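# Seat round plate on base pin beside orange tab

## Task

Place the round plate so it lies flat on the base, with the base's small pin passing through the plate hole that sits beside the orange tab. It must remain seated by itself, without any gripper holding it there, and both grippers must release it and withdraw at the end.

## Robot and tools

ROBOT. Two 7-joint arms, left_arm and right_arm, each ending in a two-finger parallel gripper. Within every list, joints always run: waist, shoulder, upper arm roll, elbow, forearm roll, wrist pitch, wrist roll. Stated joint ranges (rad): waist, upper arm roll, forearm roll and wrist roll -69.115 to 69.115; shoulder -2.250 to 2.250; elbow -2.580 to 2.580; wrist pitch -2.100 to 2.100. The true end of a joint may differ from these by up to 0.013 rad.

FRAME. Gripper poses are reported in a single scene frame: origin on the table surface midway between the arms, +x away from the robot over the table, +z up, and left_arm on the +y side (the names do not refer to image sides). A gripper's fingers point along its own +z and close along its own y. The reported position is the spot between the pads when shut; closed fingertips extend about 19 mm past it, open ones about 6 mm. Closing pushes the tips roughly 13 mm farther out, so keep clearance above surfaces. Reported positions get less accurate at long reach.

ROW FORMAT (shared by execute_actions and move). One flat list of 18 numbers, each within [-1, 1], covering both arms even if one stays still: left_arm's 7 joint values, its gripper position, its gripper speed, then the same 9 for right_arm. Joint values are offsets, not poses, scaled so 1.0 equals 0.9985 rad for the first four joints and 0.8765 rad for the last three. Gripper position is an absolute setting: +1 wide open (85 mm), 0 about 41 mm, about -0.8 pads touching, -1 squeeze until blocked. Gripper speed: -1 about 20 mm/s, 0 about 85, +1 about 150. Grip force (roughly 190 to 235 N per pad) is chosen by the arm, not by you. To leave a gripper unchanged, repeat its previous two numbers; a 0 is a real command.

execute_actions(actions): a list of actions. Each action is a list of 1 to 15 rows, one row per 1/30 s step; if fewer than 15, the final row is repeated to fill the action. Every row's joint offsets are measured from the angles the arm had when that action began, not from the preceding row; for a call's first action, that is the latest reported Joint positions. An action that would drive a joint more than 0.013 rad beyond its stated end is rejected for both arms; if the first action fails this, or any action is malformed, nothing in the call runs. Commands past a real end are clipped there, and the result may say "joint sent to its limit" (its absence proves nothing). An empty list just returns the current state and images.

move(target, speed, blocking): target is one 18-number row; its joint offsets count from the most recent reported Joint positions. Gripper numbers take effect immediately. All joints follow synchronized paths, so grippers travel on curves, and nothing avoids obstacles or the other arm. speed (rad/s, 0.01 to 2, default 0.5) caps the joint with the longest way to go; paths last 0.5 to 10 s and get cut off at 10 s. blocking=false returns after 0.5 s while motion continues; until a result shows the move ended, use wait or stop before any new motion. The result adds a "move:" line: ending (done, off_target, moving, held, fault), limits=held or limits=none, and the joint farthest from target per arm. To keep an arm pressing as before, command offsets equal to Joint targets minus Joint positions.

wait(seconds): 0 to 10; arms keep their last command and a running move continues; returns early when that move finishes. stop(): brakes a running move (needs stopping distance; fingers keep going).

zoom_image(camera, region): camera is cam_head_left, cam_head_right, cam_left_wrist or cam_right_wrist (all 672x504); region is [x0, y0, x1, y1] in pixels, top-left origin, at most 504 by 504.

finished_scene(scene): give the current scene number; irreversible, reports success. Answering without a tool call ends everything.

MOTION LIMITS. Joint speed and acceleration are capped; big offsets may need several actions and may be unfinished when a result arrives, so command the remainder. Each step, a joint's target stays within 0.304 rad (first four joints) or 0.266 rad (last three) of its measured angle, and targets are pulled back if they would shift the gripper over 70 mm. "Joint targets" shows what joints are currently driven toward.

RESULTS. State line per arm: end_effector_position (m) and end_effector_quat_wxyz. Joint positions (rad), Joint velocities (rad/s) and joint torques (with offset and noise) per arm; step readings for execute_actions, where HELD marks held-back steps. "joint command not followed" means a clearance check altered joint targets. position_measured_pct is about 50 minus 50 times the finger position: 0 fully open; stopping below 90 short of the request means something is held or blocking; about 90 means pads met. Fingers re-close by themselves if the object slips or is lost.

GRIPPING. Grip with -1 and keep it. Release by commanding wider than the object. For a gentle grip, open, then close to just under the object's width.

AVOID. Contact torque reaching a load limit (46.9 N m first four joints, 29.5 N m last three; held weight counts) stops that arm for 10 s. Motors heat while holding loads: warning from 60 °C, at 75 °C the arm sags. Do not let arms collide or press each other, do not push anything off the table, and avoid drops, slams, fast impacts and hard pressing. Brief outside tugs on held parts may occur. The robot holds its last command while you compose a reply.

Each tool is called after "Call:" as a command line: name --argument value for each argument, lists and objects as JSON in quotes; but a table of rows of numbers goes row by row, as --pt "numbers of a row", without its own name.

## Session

Call:
execute_actions --actions '[]'

Scene clock: 0.00 s.
left_arm: end_effector_position=(+0.3736, -0.1567, +0.3221) position_measured_pct=0.0 end_effector_quat_wxyz=(+0.031, +0.618, +0.783, +0.059) | right_arm: end_effector_position=(+0.1090, -0.4886, +0.1353) position_measured_pct=0.0 end_effector_quat_wxyz=(-0.094, +0.390, +0.819, +0.412)
Joint names: [waist, shoulder, upper arm roll, elbow, forearm roll, wrist pitch, wrist roll]
Joint positions: left_arm=[ 0.824  0.84   0.09   0.526 -0.2    1.743  1.124] | right_arm=[ 1.249  0.563  0.103  2.352 -0.525  1.096  2.387]
Joint velocities: left_arm=[-0.    -0.003  0.     0.002 -0.002 -0.     0.   ] | right_arm=[-0.     0.002 -0.     0.    -0.     0.001  0.   ]
Joint torques (N m, as the joint torque sensors report them, + toward a larger angle): no reading
Joint targets: left_arm=[0.824 0.840 0.090 0.526 -0.200 1.743 1.124] | right_arm=[1.249 0.563 0.103 2.352 -0.525 1.096 2.387]

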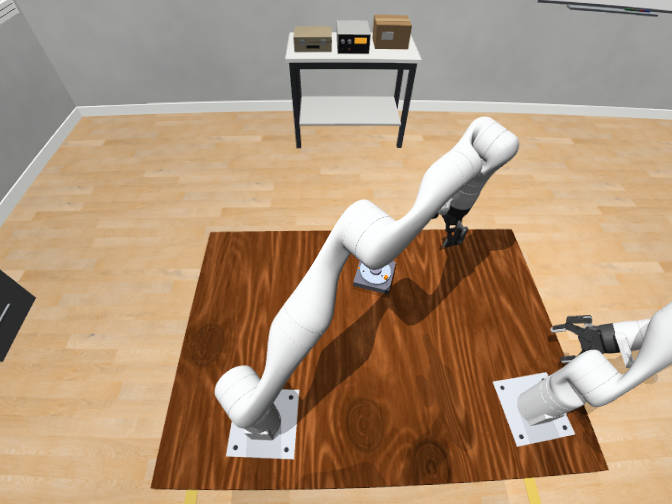

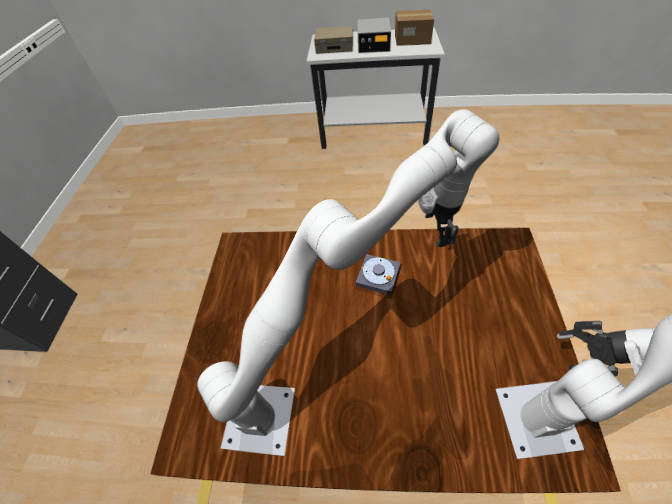

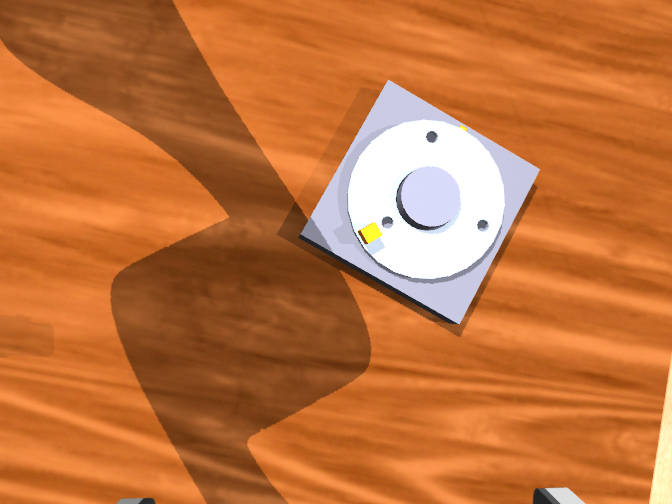

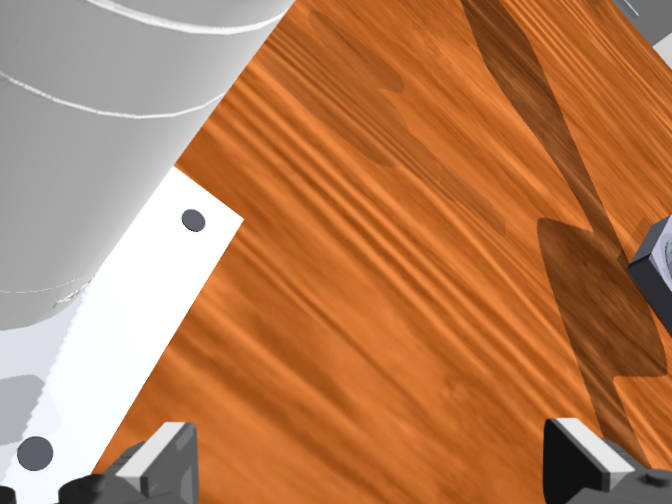

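Call:
move --target '[-0.214,0.001,-0.241,0.721,0.371,-0.761,1,0.9,0, 0,0,0,0,0,0,0,1,0]'

Scene clock: 9.70 s.
left_arm: end_effector_position=(+0.4389, -0.0134, +0.0997) position_measured_pct=5.2 end_effector_quat_wxyz=(-0.005, +0.032, +0.999, +0.004) | right_arm: end_effector_position=(+0.1090, -0.4886, +0.1353) position_measured_pct=0.0 end_effector_quat_wxyz=(-0.094, +0.390, +0.819, +0.412)
Joint names: [waist, shoulder, upper arm roll, elbow, forearm roll, wrist pitch, wrist roll]
Joint positions: left_arm=[ 0.61   0.841 -0.15   1.246  0.125  1.076  2.001] | right_arm=[ 1.249  0.563  0.103  2.352 -0.525  1.096  2.387]
Joint velocities: left_arm=[ 0.001 -0.001 -0.001  0.001  0.001 -0.002  0.002] | right_arm=[ 0.     0.     0.    -0.001 -0.001  0.001 -0.   ]
Joint torques (N m, as the joint torque sensors report them, + toward a larger angle): left_arm=[ -0.59 -22.22  -0.13  -7.7   -0.08  -0.36  -0.36] | right_arm=[ -0.13 -10.72  -0.15   0.31  -0.3    2.05  -0.15]
Joint targets: left_arm=[0.610 0.841 -0.150 1.246 0.125 1.076 2.001] | right_arm=[1.249 0.563 0.103 2.352 -0.525 1.096 2.387]
move: done; limits=none; left_arm: farthest joint: the waist, 0.000 radians from its target (0.214 radians at the start); right_arm: farthest joint: the waist, 0.000 radians from its target (0.000 radians at the start)

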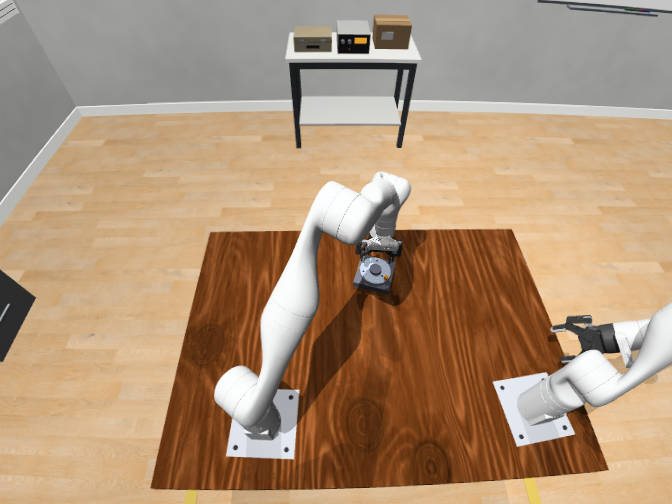

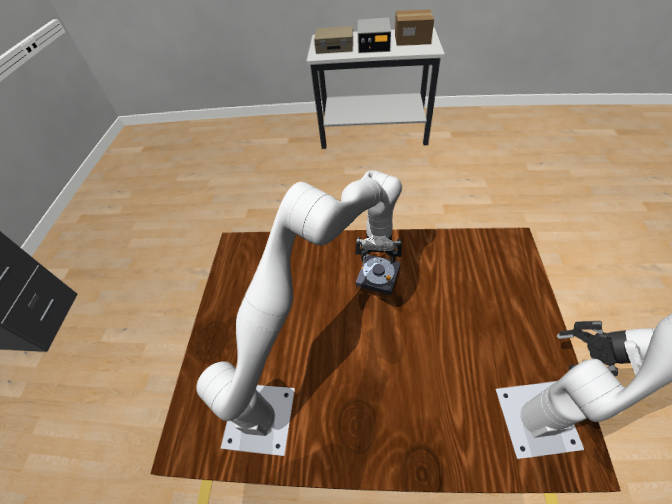

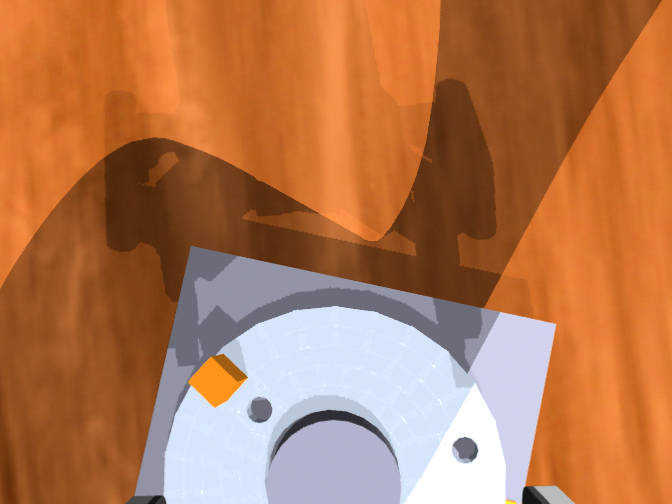

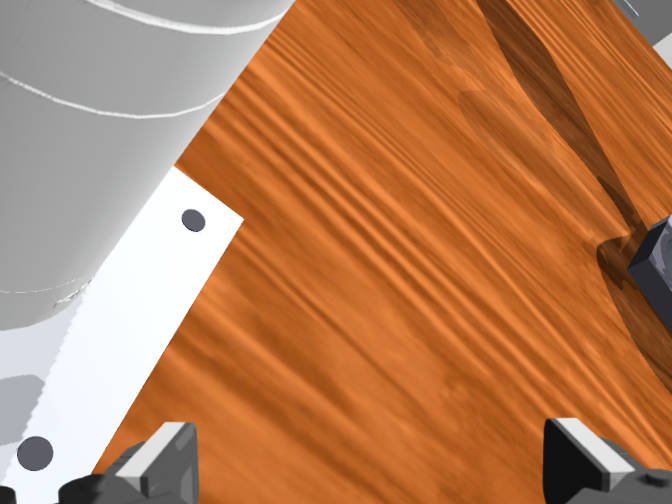

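Call:
move --target '[0.006,0.07,0,0.018,0,-0.1,0.03,0.9,0, 0,0,0,0,0,0,0,1,0]' --speed 0.15

Scene clock: 14.90 s.
left_arm: end_effector_position=(+0.4425, -0.0154, +0.0540) position_measured_pct=5.2 end_effector_quat_wxyz=(-0.002, +0.021, +1.000, +0.010) | right_arm: end_effector_position=(+0.1090, -0.4886, +0.1353) position_measured_pct=0.0 end_effector_quat_wxyz=(-0.094, +0.390, +0.819, +0.412)
Joint names: [waist, shoulder, upper arm roll, elbow, forearm roll, wrist pitch, wrist roll]
Joint positions: left_arm=[ 0.616  0.911 -0.15   1.264  0.125  0.988  2.027] | right_arm=[ 1.249  0.563  0.103  2.352 -0.525  1.096  2.387]
Joint velocities: left_arm=[-0.002  0.002 -0.001  0.001 -0.    -0.003  0.   ] | right_arm=[ 0.001 -0.002 -0.    -0.001 -0.002 -0.    -0.   ]
Joint torques (N m, as the joint torque sensors report them, + toward a larger angle): left_arm=[ -0.34 -22.78  -0.37  -7.03  -0.19  -0.11  -0.45] | right_arm=[ -0.22 -10.73  -0.13   0.26  -0.34   2.04  -0.06]
Joint targets: left_arm=[0.616 0.911 -0.150 1.264 0.125 0.988 2.027] | right_arm=[1.249 0.563 0.103 2.352 -0.525 1.096 2.387]
move: done; limits=none; left_arm: farthest joint: the waist, 0.000 radians from its target (0.006 radians at the start); right_arm: farthest joint: the waist, 0.000 radians from its target (0.000 radians at the start)

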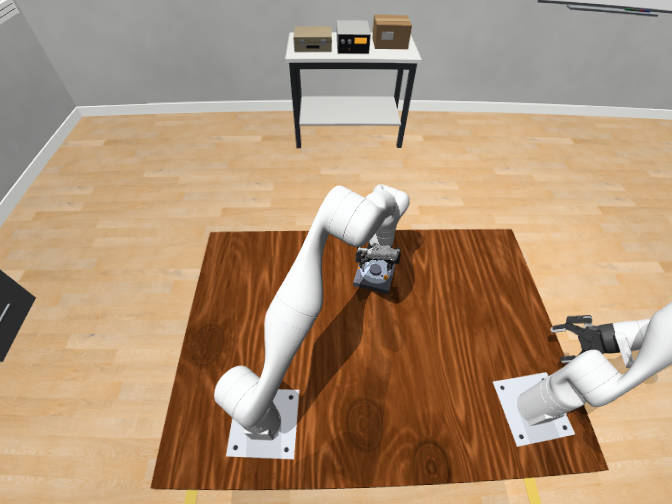

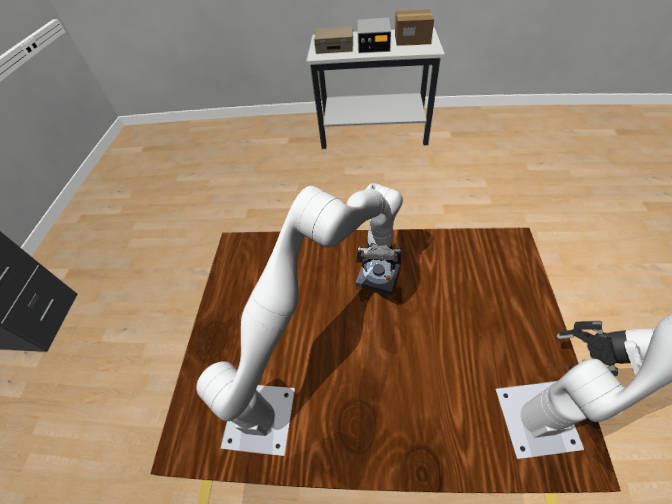

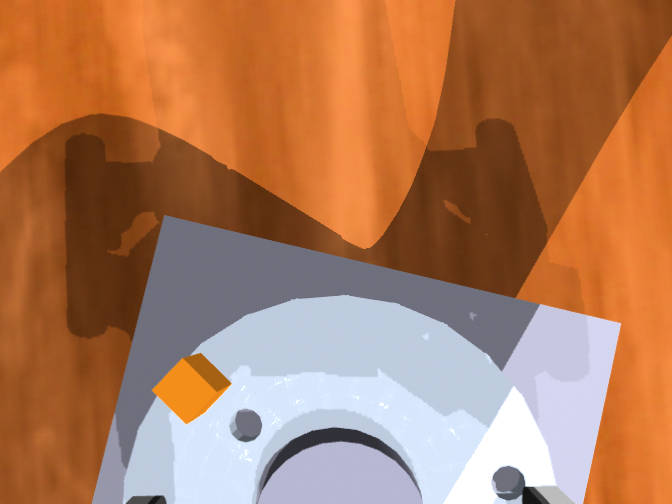

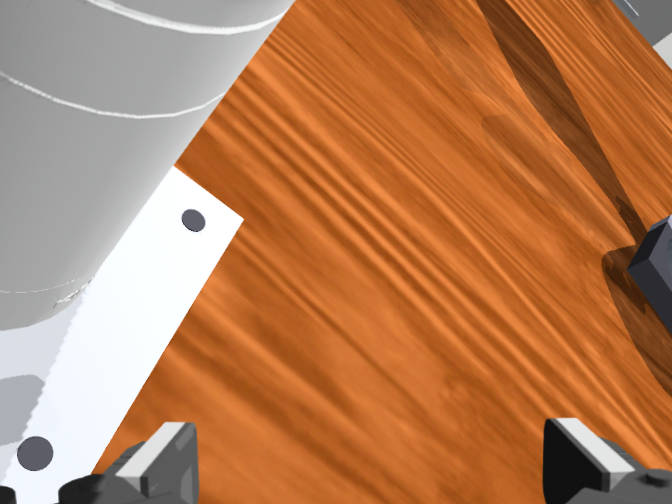

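Call:
move --target '[0,0.004,0,0,0,-0.005,-1,0.9,0, 0,0,0,0,0,0,0,1,0]' --speed 0.35

Scene clock: 19.80 s.
left_arm: end_effector_position=(+0.4432, -0.0158, +0.0519) position_measured_pct=5.2 end_effector_quat_wxyz=(-0.005, +0.444, +0.896, +0.008) | right_arm: end_effector_position=(+0.1090, -0.4886, +0.1353) position_measured_pct=0.0 end_effector_quat_wxyz=(-0.094, +0.390, +0.819, +0.412)
Joint names: [waist, shoulder, upper arm roll, elbow, forearm roll, wrist pitch, wrist roll]
Joint positions: left_arm=[ 0.616  0.915 -0.15   1.264  0.125  0.984  1.151] | right_arm=[ 1.249  0.563  0.103  2.352 -0.525  1.096  2.387]
Joint velocities: left_arm=[ 0.     0.001  0.     0.001 -0.     0.001 -0.001] | right_arm=[ 0.001  0.002 -0.     0.     0.002 -0.     0.   ]
Joint torques (N m, as the joint torque sensors report them, + toward a larger angle): left_arm=[ -0.07 -22.33  -0.4   -6.7   -0.4    0.04  -0.77] | right_arm=[ -0.11 -10.58  -0.19   0.25  -0.36   2.02  -0.1 ]
Joint targets: left_arm=[0.616 0.915 -0.150 1.264 0.125 0.984 1.151] | right_arm=[1.249 0.563 0.103 2.352 -0.525 1.096 2.387]
move: done; limits=none; left_arm: farthest joint: the waist, 0.000 radians from its target (0.000 radians at the start); right_arm: farthest joint: the waist, 0.000 radians from its target (0.000 radians at the start)

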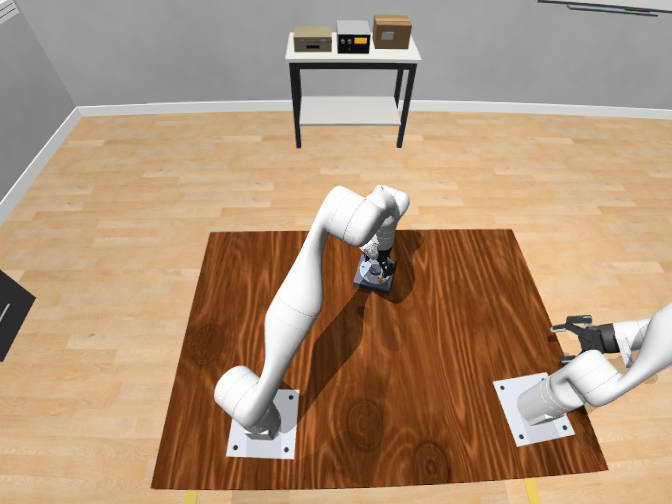

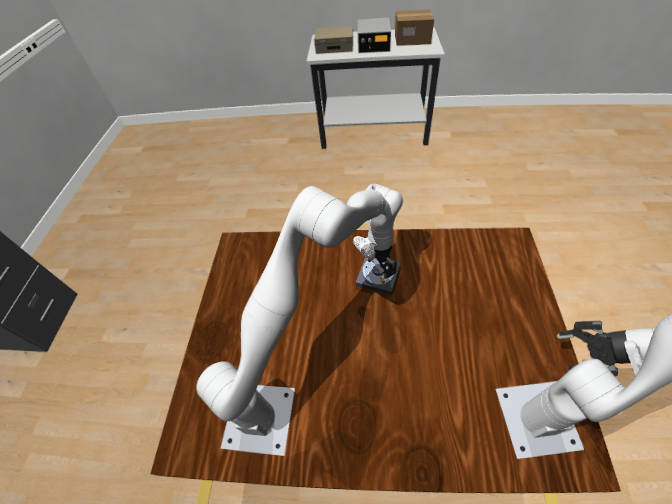

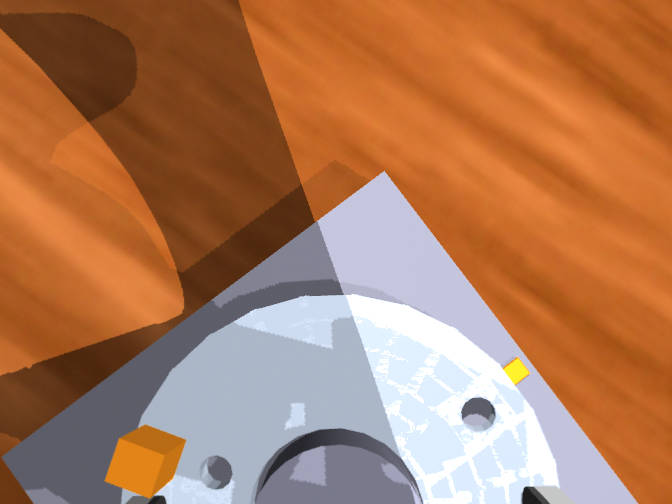

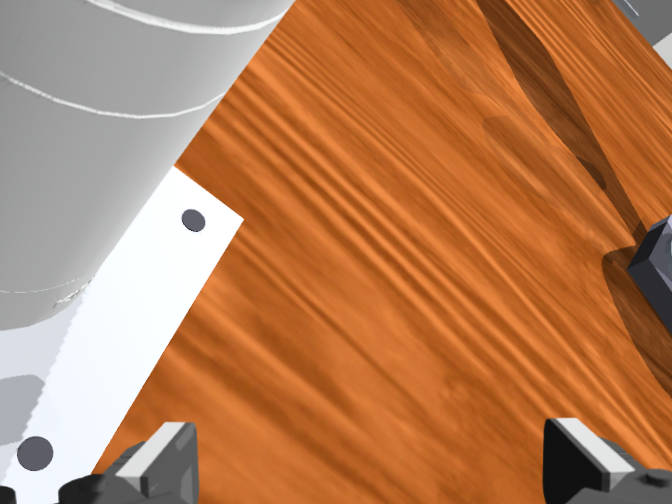

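About 122° remain; two 50° turns.

Call:
move --target '[0,0,0,0,0,0,-1,0.9,0, 0,0,0,0,0,0,0,1,0]' --speed 0.5

Call:
move --target '[0,0,0,0,0,0,-1,0.9,0, 0,0,0,0,0,0,0,1,0]' --speed 0.5

Scene clock: 25.27 s.
left_arm: end_effector_position=(+0.4431, -0.0164, +0.0521) position_measured_pct=5.2 end_effector_quat_wxyz=(-0.007, +0.782, +0.623, +0.005) | right_arm: end_effector_position=(+0.1090, -0.4886, +0.1353) position_measured_pct=0.0 end_effector_quat_wxyz=(-0.094, +0.390, +0.819, +0.412)
Joint names: [waist, shoulder, upper arm roll, elbow, forearm roll, wrist pitch, wrist roll]
Joint positions: left_arm=[ 0.617  0.915 -0.15   1.263  0.125  0.984  0.274] | right_arm=[ 1.249  0.563  0.103  2.352 -0.525  1.096  2.387]
Joint velocities: left_arm=[-0.001  0.001  0.001  0.001 -0.     0.003 -0.002] | right_arm=[-0.001 -0.001  0.    -0.001  0.001  0.     0.   ]
Joint torques (N m, as the joint torque sensors report them, + toward a larger angle): left_arm=[ -0.67 -22.68  -0.7   -7.01  -0.31  -0.23  -0.55] | right_arm=[ -0.2  -10.7   -0.11   0.24  -0.24   2.07  -0.12]
Joint targets: left_arm=[0.616 0.915 -0.150 1.264 0.125 0.984 0.274] | right_arm=[1.249 0.563 0.103 2.352 -0.525 1.096 2.387]
move: done; limits=none; left_arm: farthest joint: the waist, 0.001 radians from its target (0.000 radians at the start); right_arm: farthest joint: the waist, 0.000 radians from its target (0.000 radians at the start)

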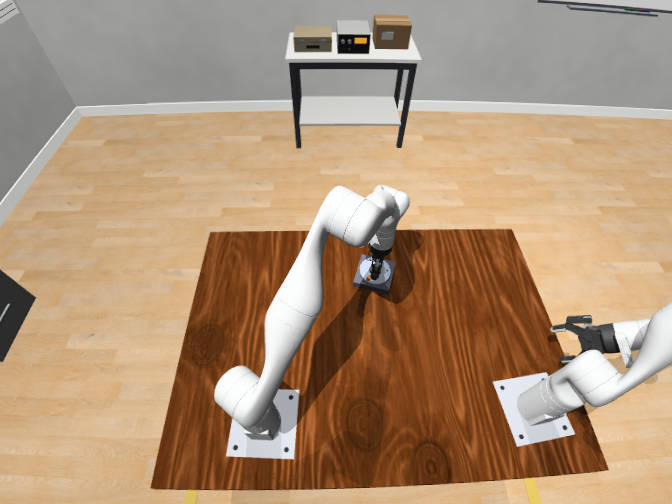

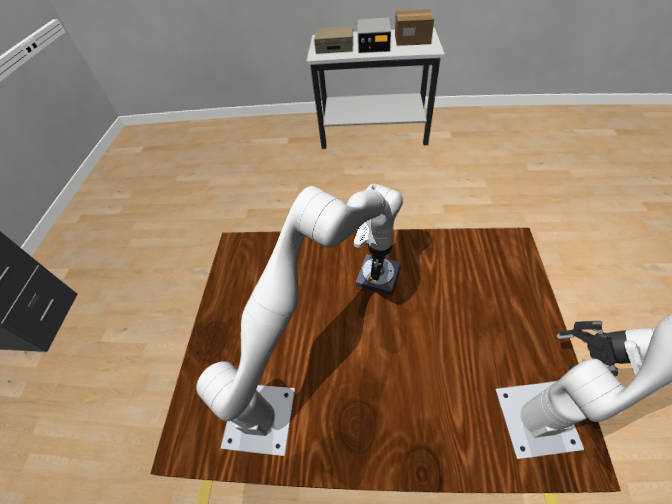

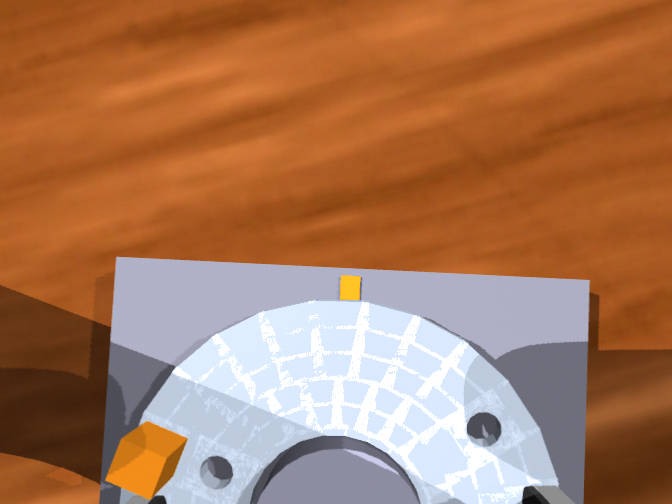

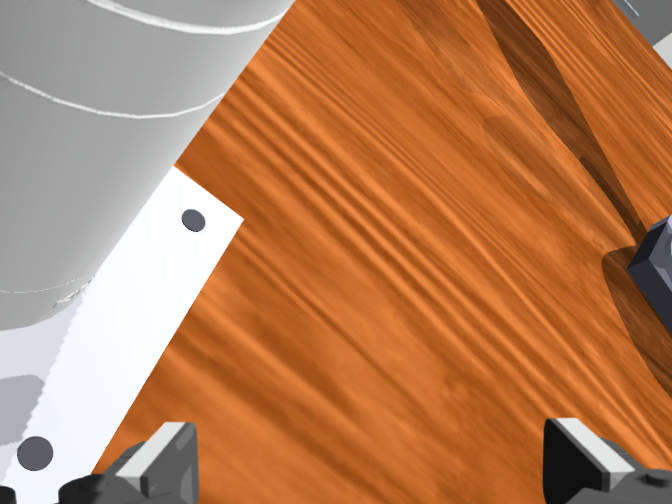

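Scene clock: 27.53 s.
left_arm: end_effector_position=(+0.4428, -0.0166, +0.0521) position_measured_pct=5.2 end_effector_quat_wxyz=(-0.009, +0.973, +0.232, +0.001) | right_arm: end_effector_position=(+0.1090, -0.4886, +0.1353) position_measured_pct=0.0 end_effector_quat_wxyz=(-0.094, +0.390, +0.819, +0.412)
Joint names: [waist, shoulder, upper arm roll, elbow, forearm roll, wrist pitch, wrist roll]
Joint positions: left_arm=[ 0.617  0.915 -0.15   1.263  0.125  0.984 -0.602] | right_arm=[ 1.249  0.563  0.103  2.352 -0.525  1.096  2.387]
Joint velocities: left_arm=[ 0.001  0.001 -0.    -0.003 -0.     0.001 -0.001] | right_arm=[ 0.     0.001 -0.     0.001  0.    -0.     0.   ]
Joint torques (N m, as the joint torque sensors report them, + toward a larger angle): left_arm=[ -0.41 -22.52  -0.54  -7.36  -0.24  -0.44  -0.53] | right_arm=[ -0.23 -10.71  -0.18   0.3   -0.34   2.05  -0.12]
Joint targets: left_arm=[0.617 0.915 -0.150 1.263 0.125 0.984 -0.602] | right_arm=[1.249 0.563 0.103 2.352 -0.525 1.096 2.387]
move: done; limits=none; left_arm: farthest joint: the wrist roll, 0.001 radians from its target (0.877 radians at the start); right_arm: farthest joint: the waist, 0.000 radians from its target (0.000 radians at the start)

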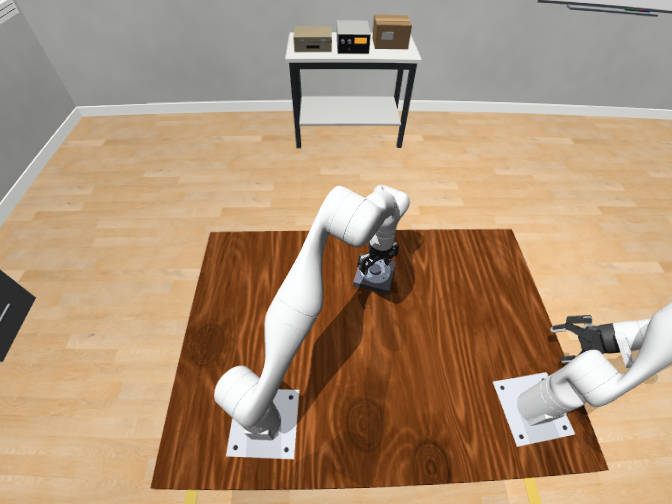

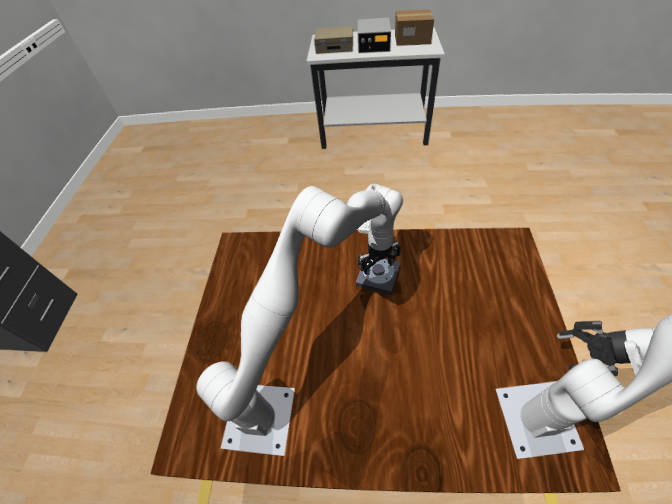

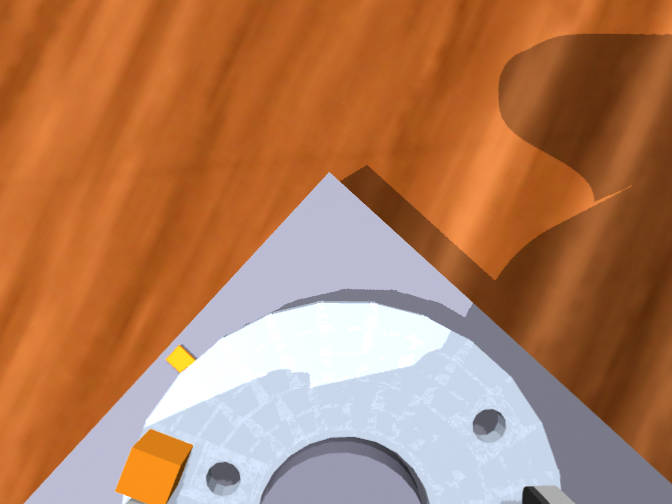

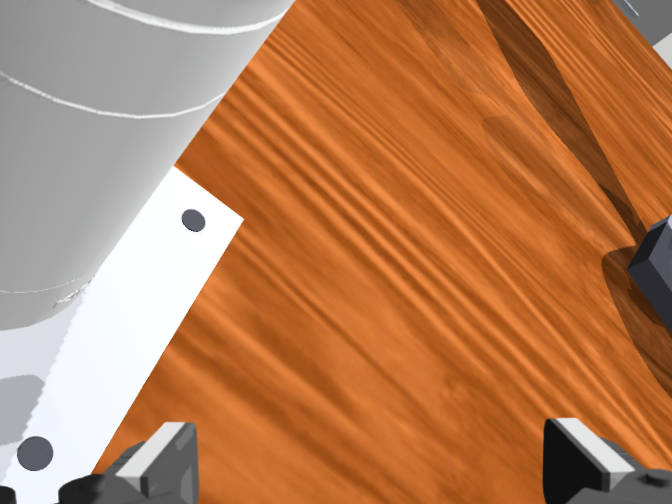

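Call:
move --target '[0,0,0,0,0,0,-0.33,0.82,-1, 0,0,0,0,0,0,0,1,0]' --speed 0.15

Scene clock: 32.60 s.
left_arm: end_effector_position=(+0.4428, -0.0166, +0.0521) position_measured_pct=9.1 end_effector_quat_wxyz=(-0.009, +0.996, +0.090, +0.000) | right_arm: end_effector_position=(+0.1090, -0.4886, +0.1353) position_measured_pct=0.0 end_effector_quat_wxyz=(-0.094, +0.390, +0.819, +0.412)
Joint names: [waist, shoulder, upper arm roll, elbow, forearm roll, wrist pitch, wrist roll]
Joint positions: left_arm=[ 0.617  0.915 -0.15   1.263  0.125  0.984 -0.891] | right_arm=[ 1.249  0.563  0.103  2.352 -0.525  1.096  2.387]
Joint velocities: left_arm=[-0.002 -0.    -0.001 -0.    -0.001 -0.001 -0.001] | right_arm=[ 0.001  0.001 -0.     0.001 -0.001 -0.    -0.   ]
Joint torques (N m, as the joint torque sensors report them, + toward a larger angle): left_arm=[ -0.39 -22.56  -0.49  -7.28  -0.14  -0.24  -0.46] | right_arm=[ -0.18 -10.65  -0.21   0.32  -0.3    2.08  -0.12]
Joint targets: left_arm=[0.617 0.915 -0.150 1.263 0.125 0.984 -0.891] | right_arm=[1.249 0.563 0.103 2.352 -0.525 1.096 2.387]
move: done; limits=none; left_arm: farthest joint: the waist, 0.000 radians from its target (0.000 radians at the start); right_arm: farthest joint: the waist, 0.000 radians from its target (0.000 radians at the start)

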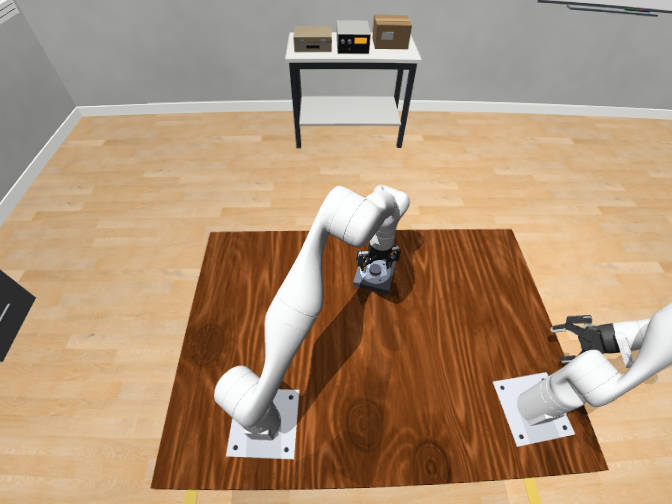

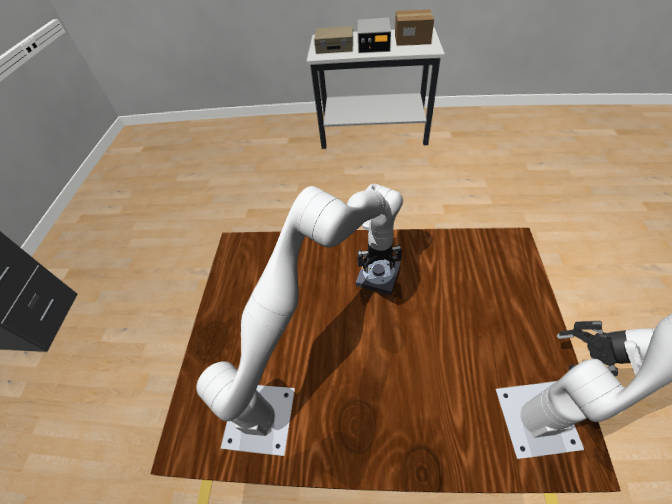

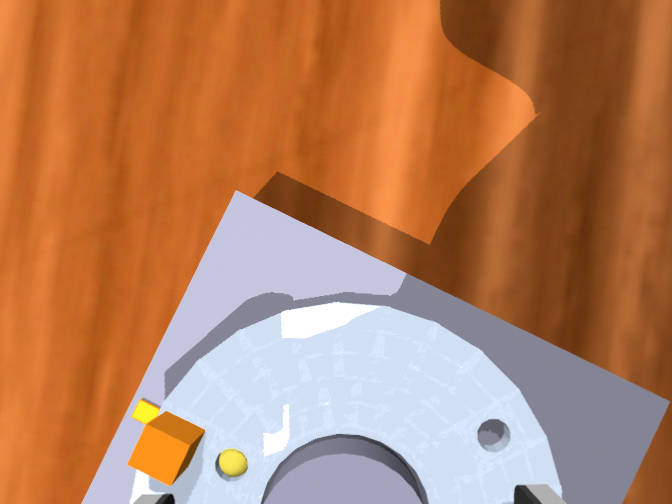

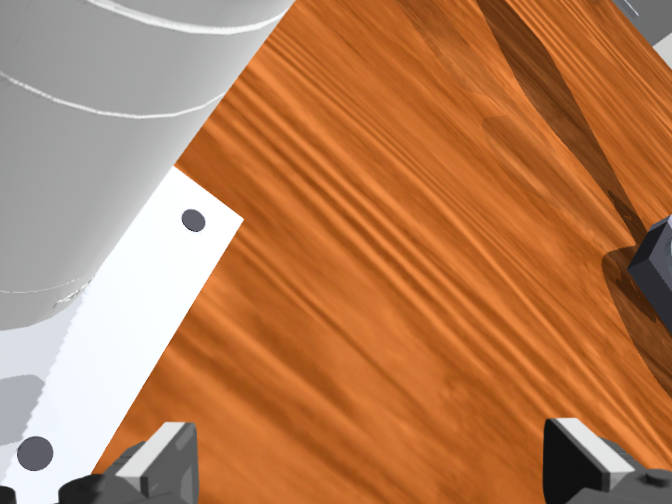

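Call:
move --target '[0,-0.15,0,-0.06,0,0.24,0.15,0.82,-1, 0,0,0,0,0,0,0,1,0]' --speed 0.3

Call:
zoom_image --camera "cam_head_right" --region '[340, 240, 420, 300]'

Scene clock: 36.43 s.
left_arm: end_effector_position=(+0.4291, -0.0179, +0.1563) position_measured_pct=9.1 end_effector_quat_wxyz=(+0.001, +0.988, +0.152, -0.009) | right_arm: end_effector_position=(+0.1090, -0.4886, +0.1353) position_measured_pct=0.0 end_effector_quat_wxyz=(-0.094, +0.390, +0.819, +0.412)
Joint names: [waist, shoulder, upper arm roll, elbow, forearm roll, wrist pitch, wrist roll]
Joint positions: left_arm=[ 0.617  0.765 -0.15   1.203  0.125  1.194 -0.76 ] | right_arm=[ 1.249  0.563  0.103  2.352 -0.525  1.096  2.387]
Joint velocities: left_arm=[ 0.    -0.001 -0.    -0.001  0.001  0.002  0.   ] | right_arm=[-0.    -0.001  0.    -0.     0.001  0.    -0.   ]
Joint torques (N m, as the joint torque sensors report them, + toward a larger angle): left_arm=[ -0.22 -21.5   -0.24  -8.18  -0.1   -0.28  -0.64] | right_arm=[ -0.11 -10.65  -0.13   0.29  -0.3    2.11  -0.16]
Joint targets: left_arm=[0.617 0.765 -0.150 1.203 0.125 1.194 -0.760] | right_arm=[1.249 0.563 0.103 2.352 -0.525 1.096 2.387]
move: done; limits=none; left_arm: farthest joint: the waist, 0.000 radians from its target (0.000 radians at the start); right_arm: farthest joint: the waist, 0.000 radians from its target (0.000 radians at the start)

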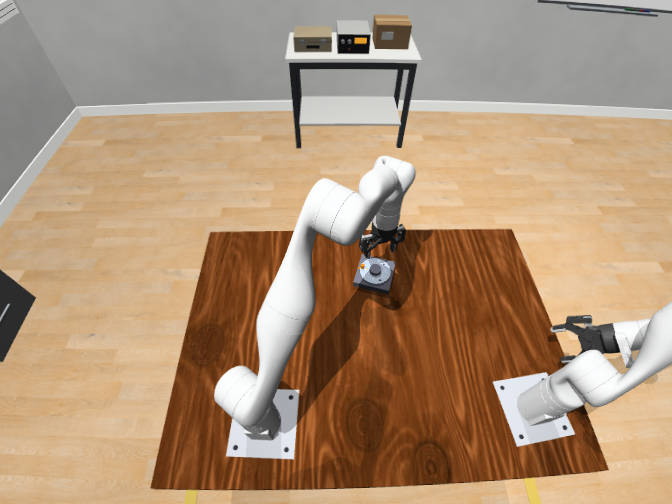

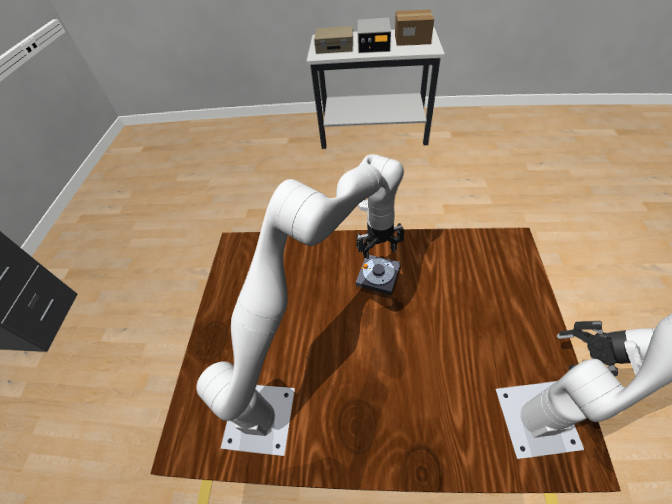

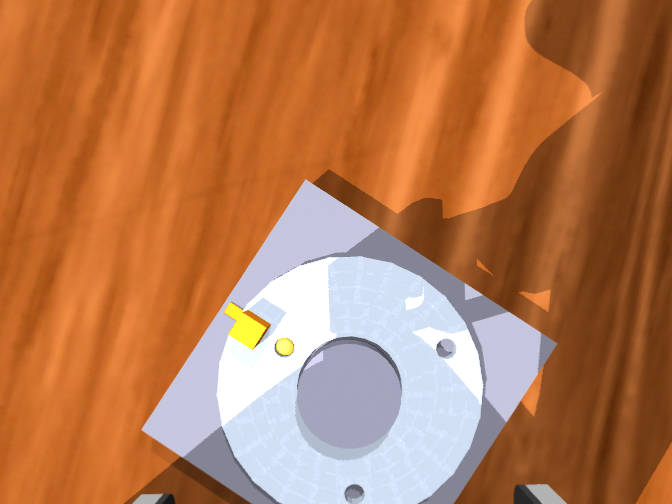

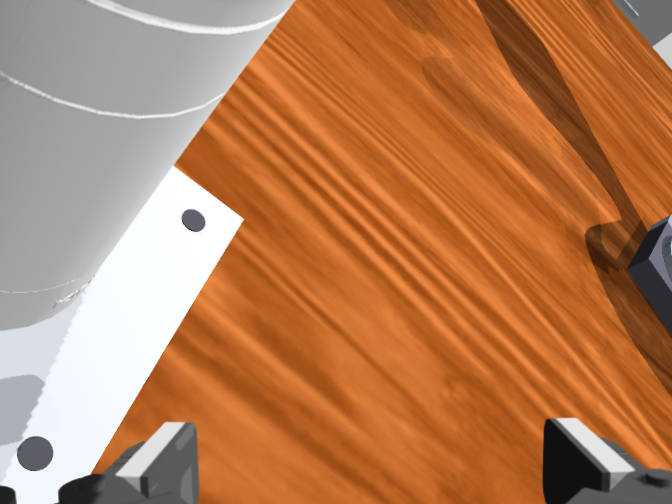

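Region (340, 240, 420, 300) of cam_head_right's 672x504 image, scaled by 6.300, with more detail than that image has; it fills the top 378 rows of this view, and the rest is white.

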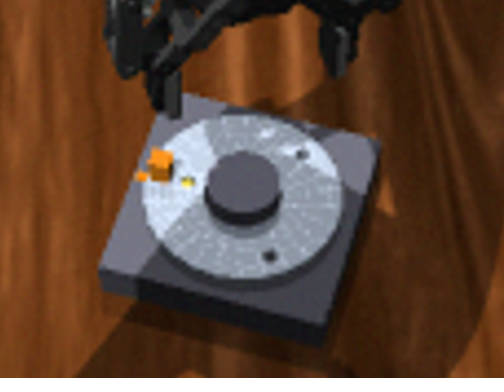

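Call:
finished_scene --scene 2

The scene is finished: the task was done.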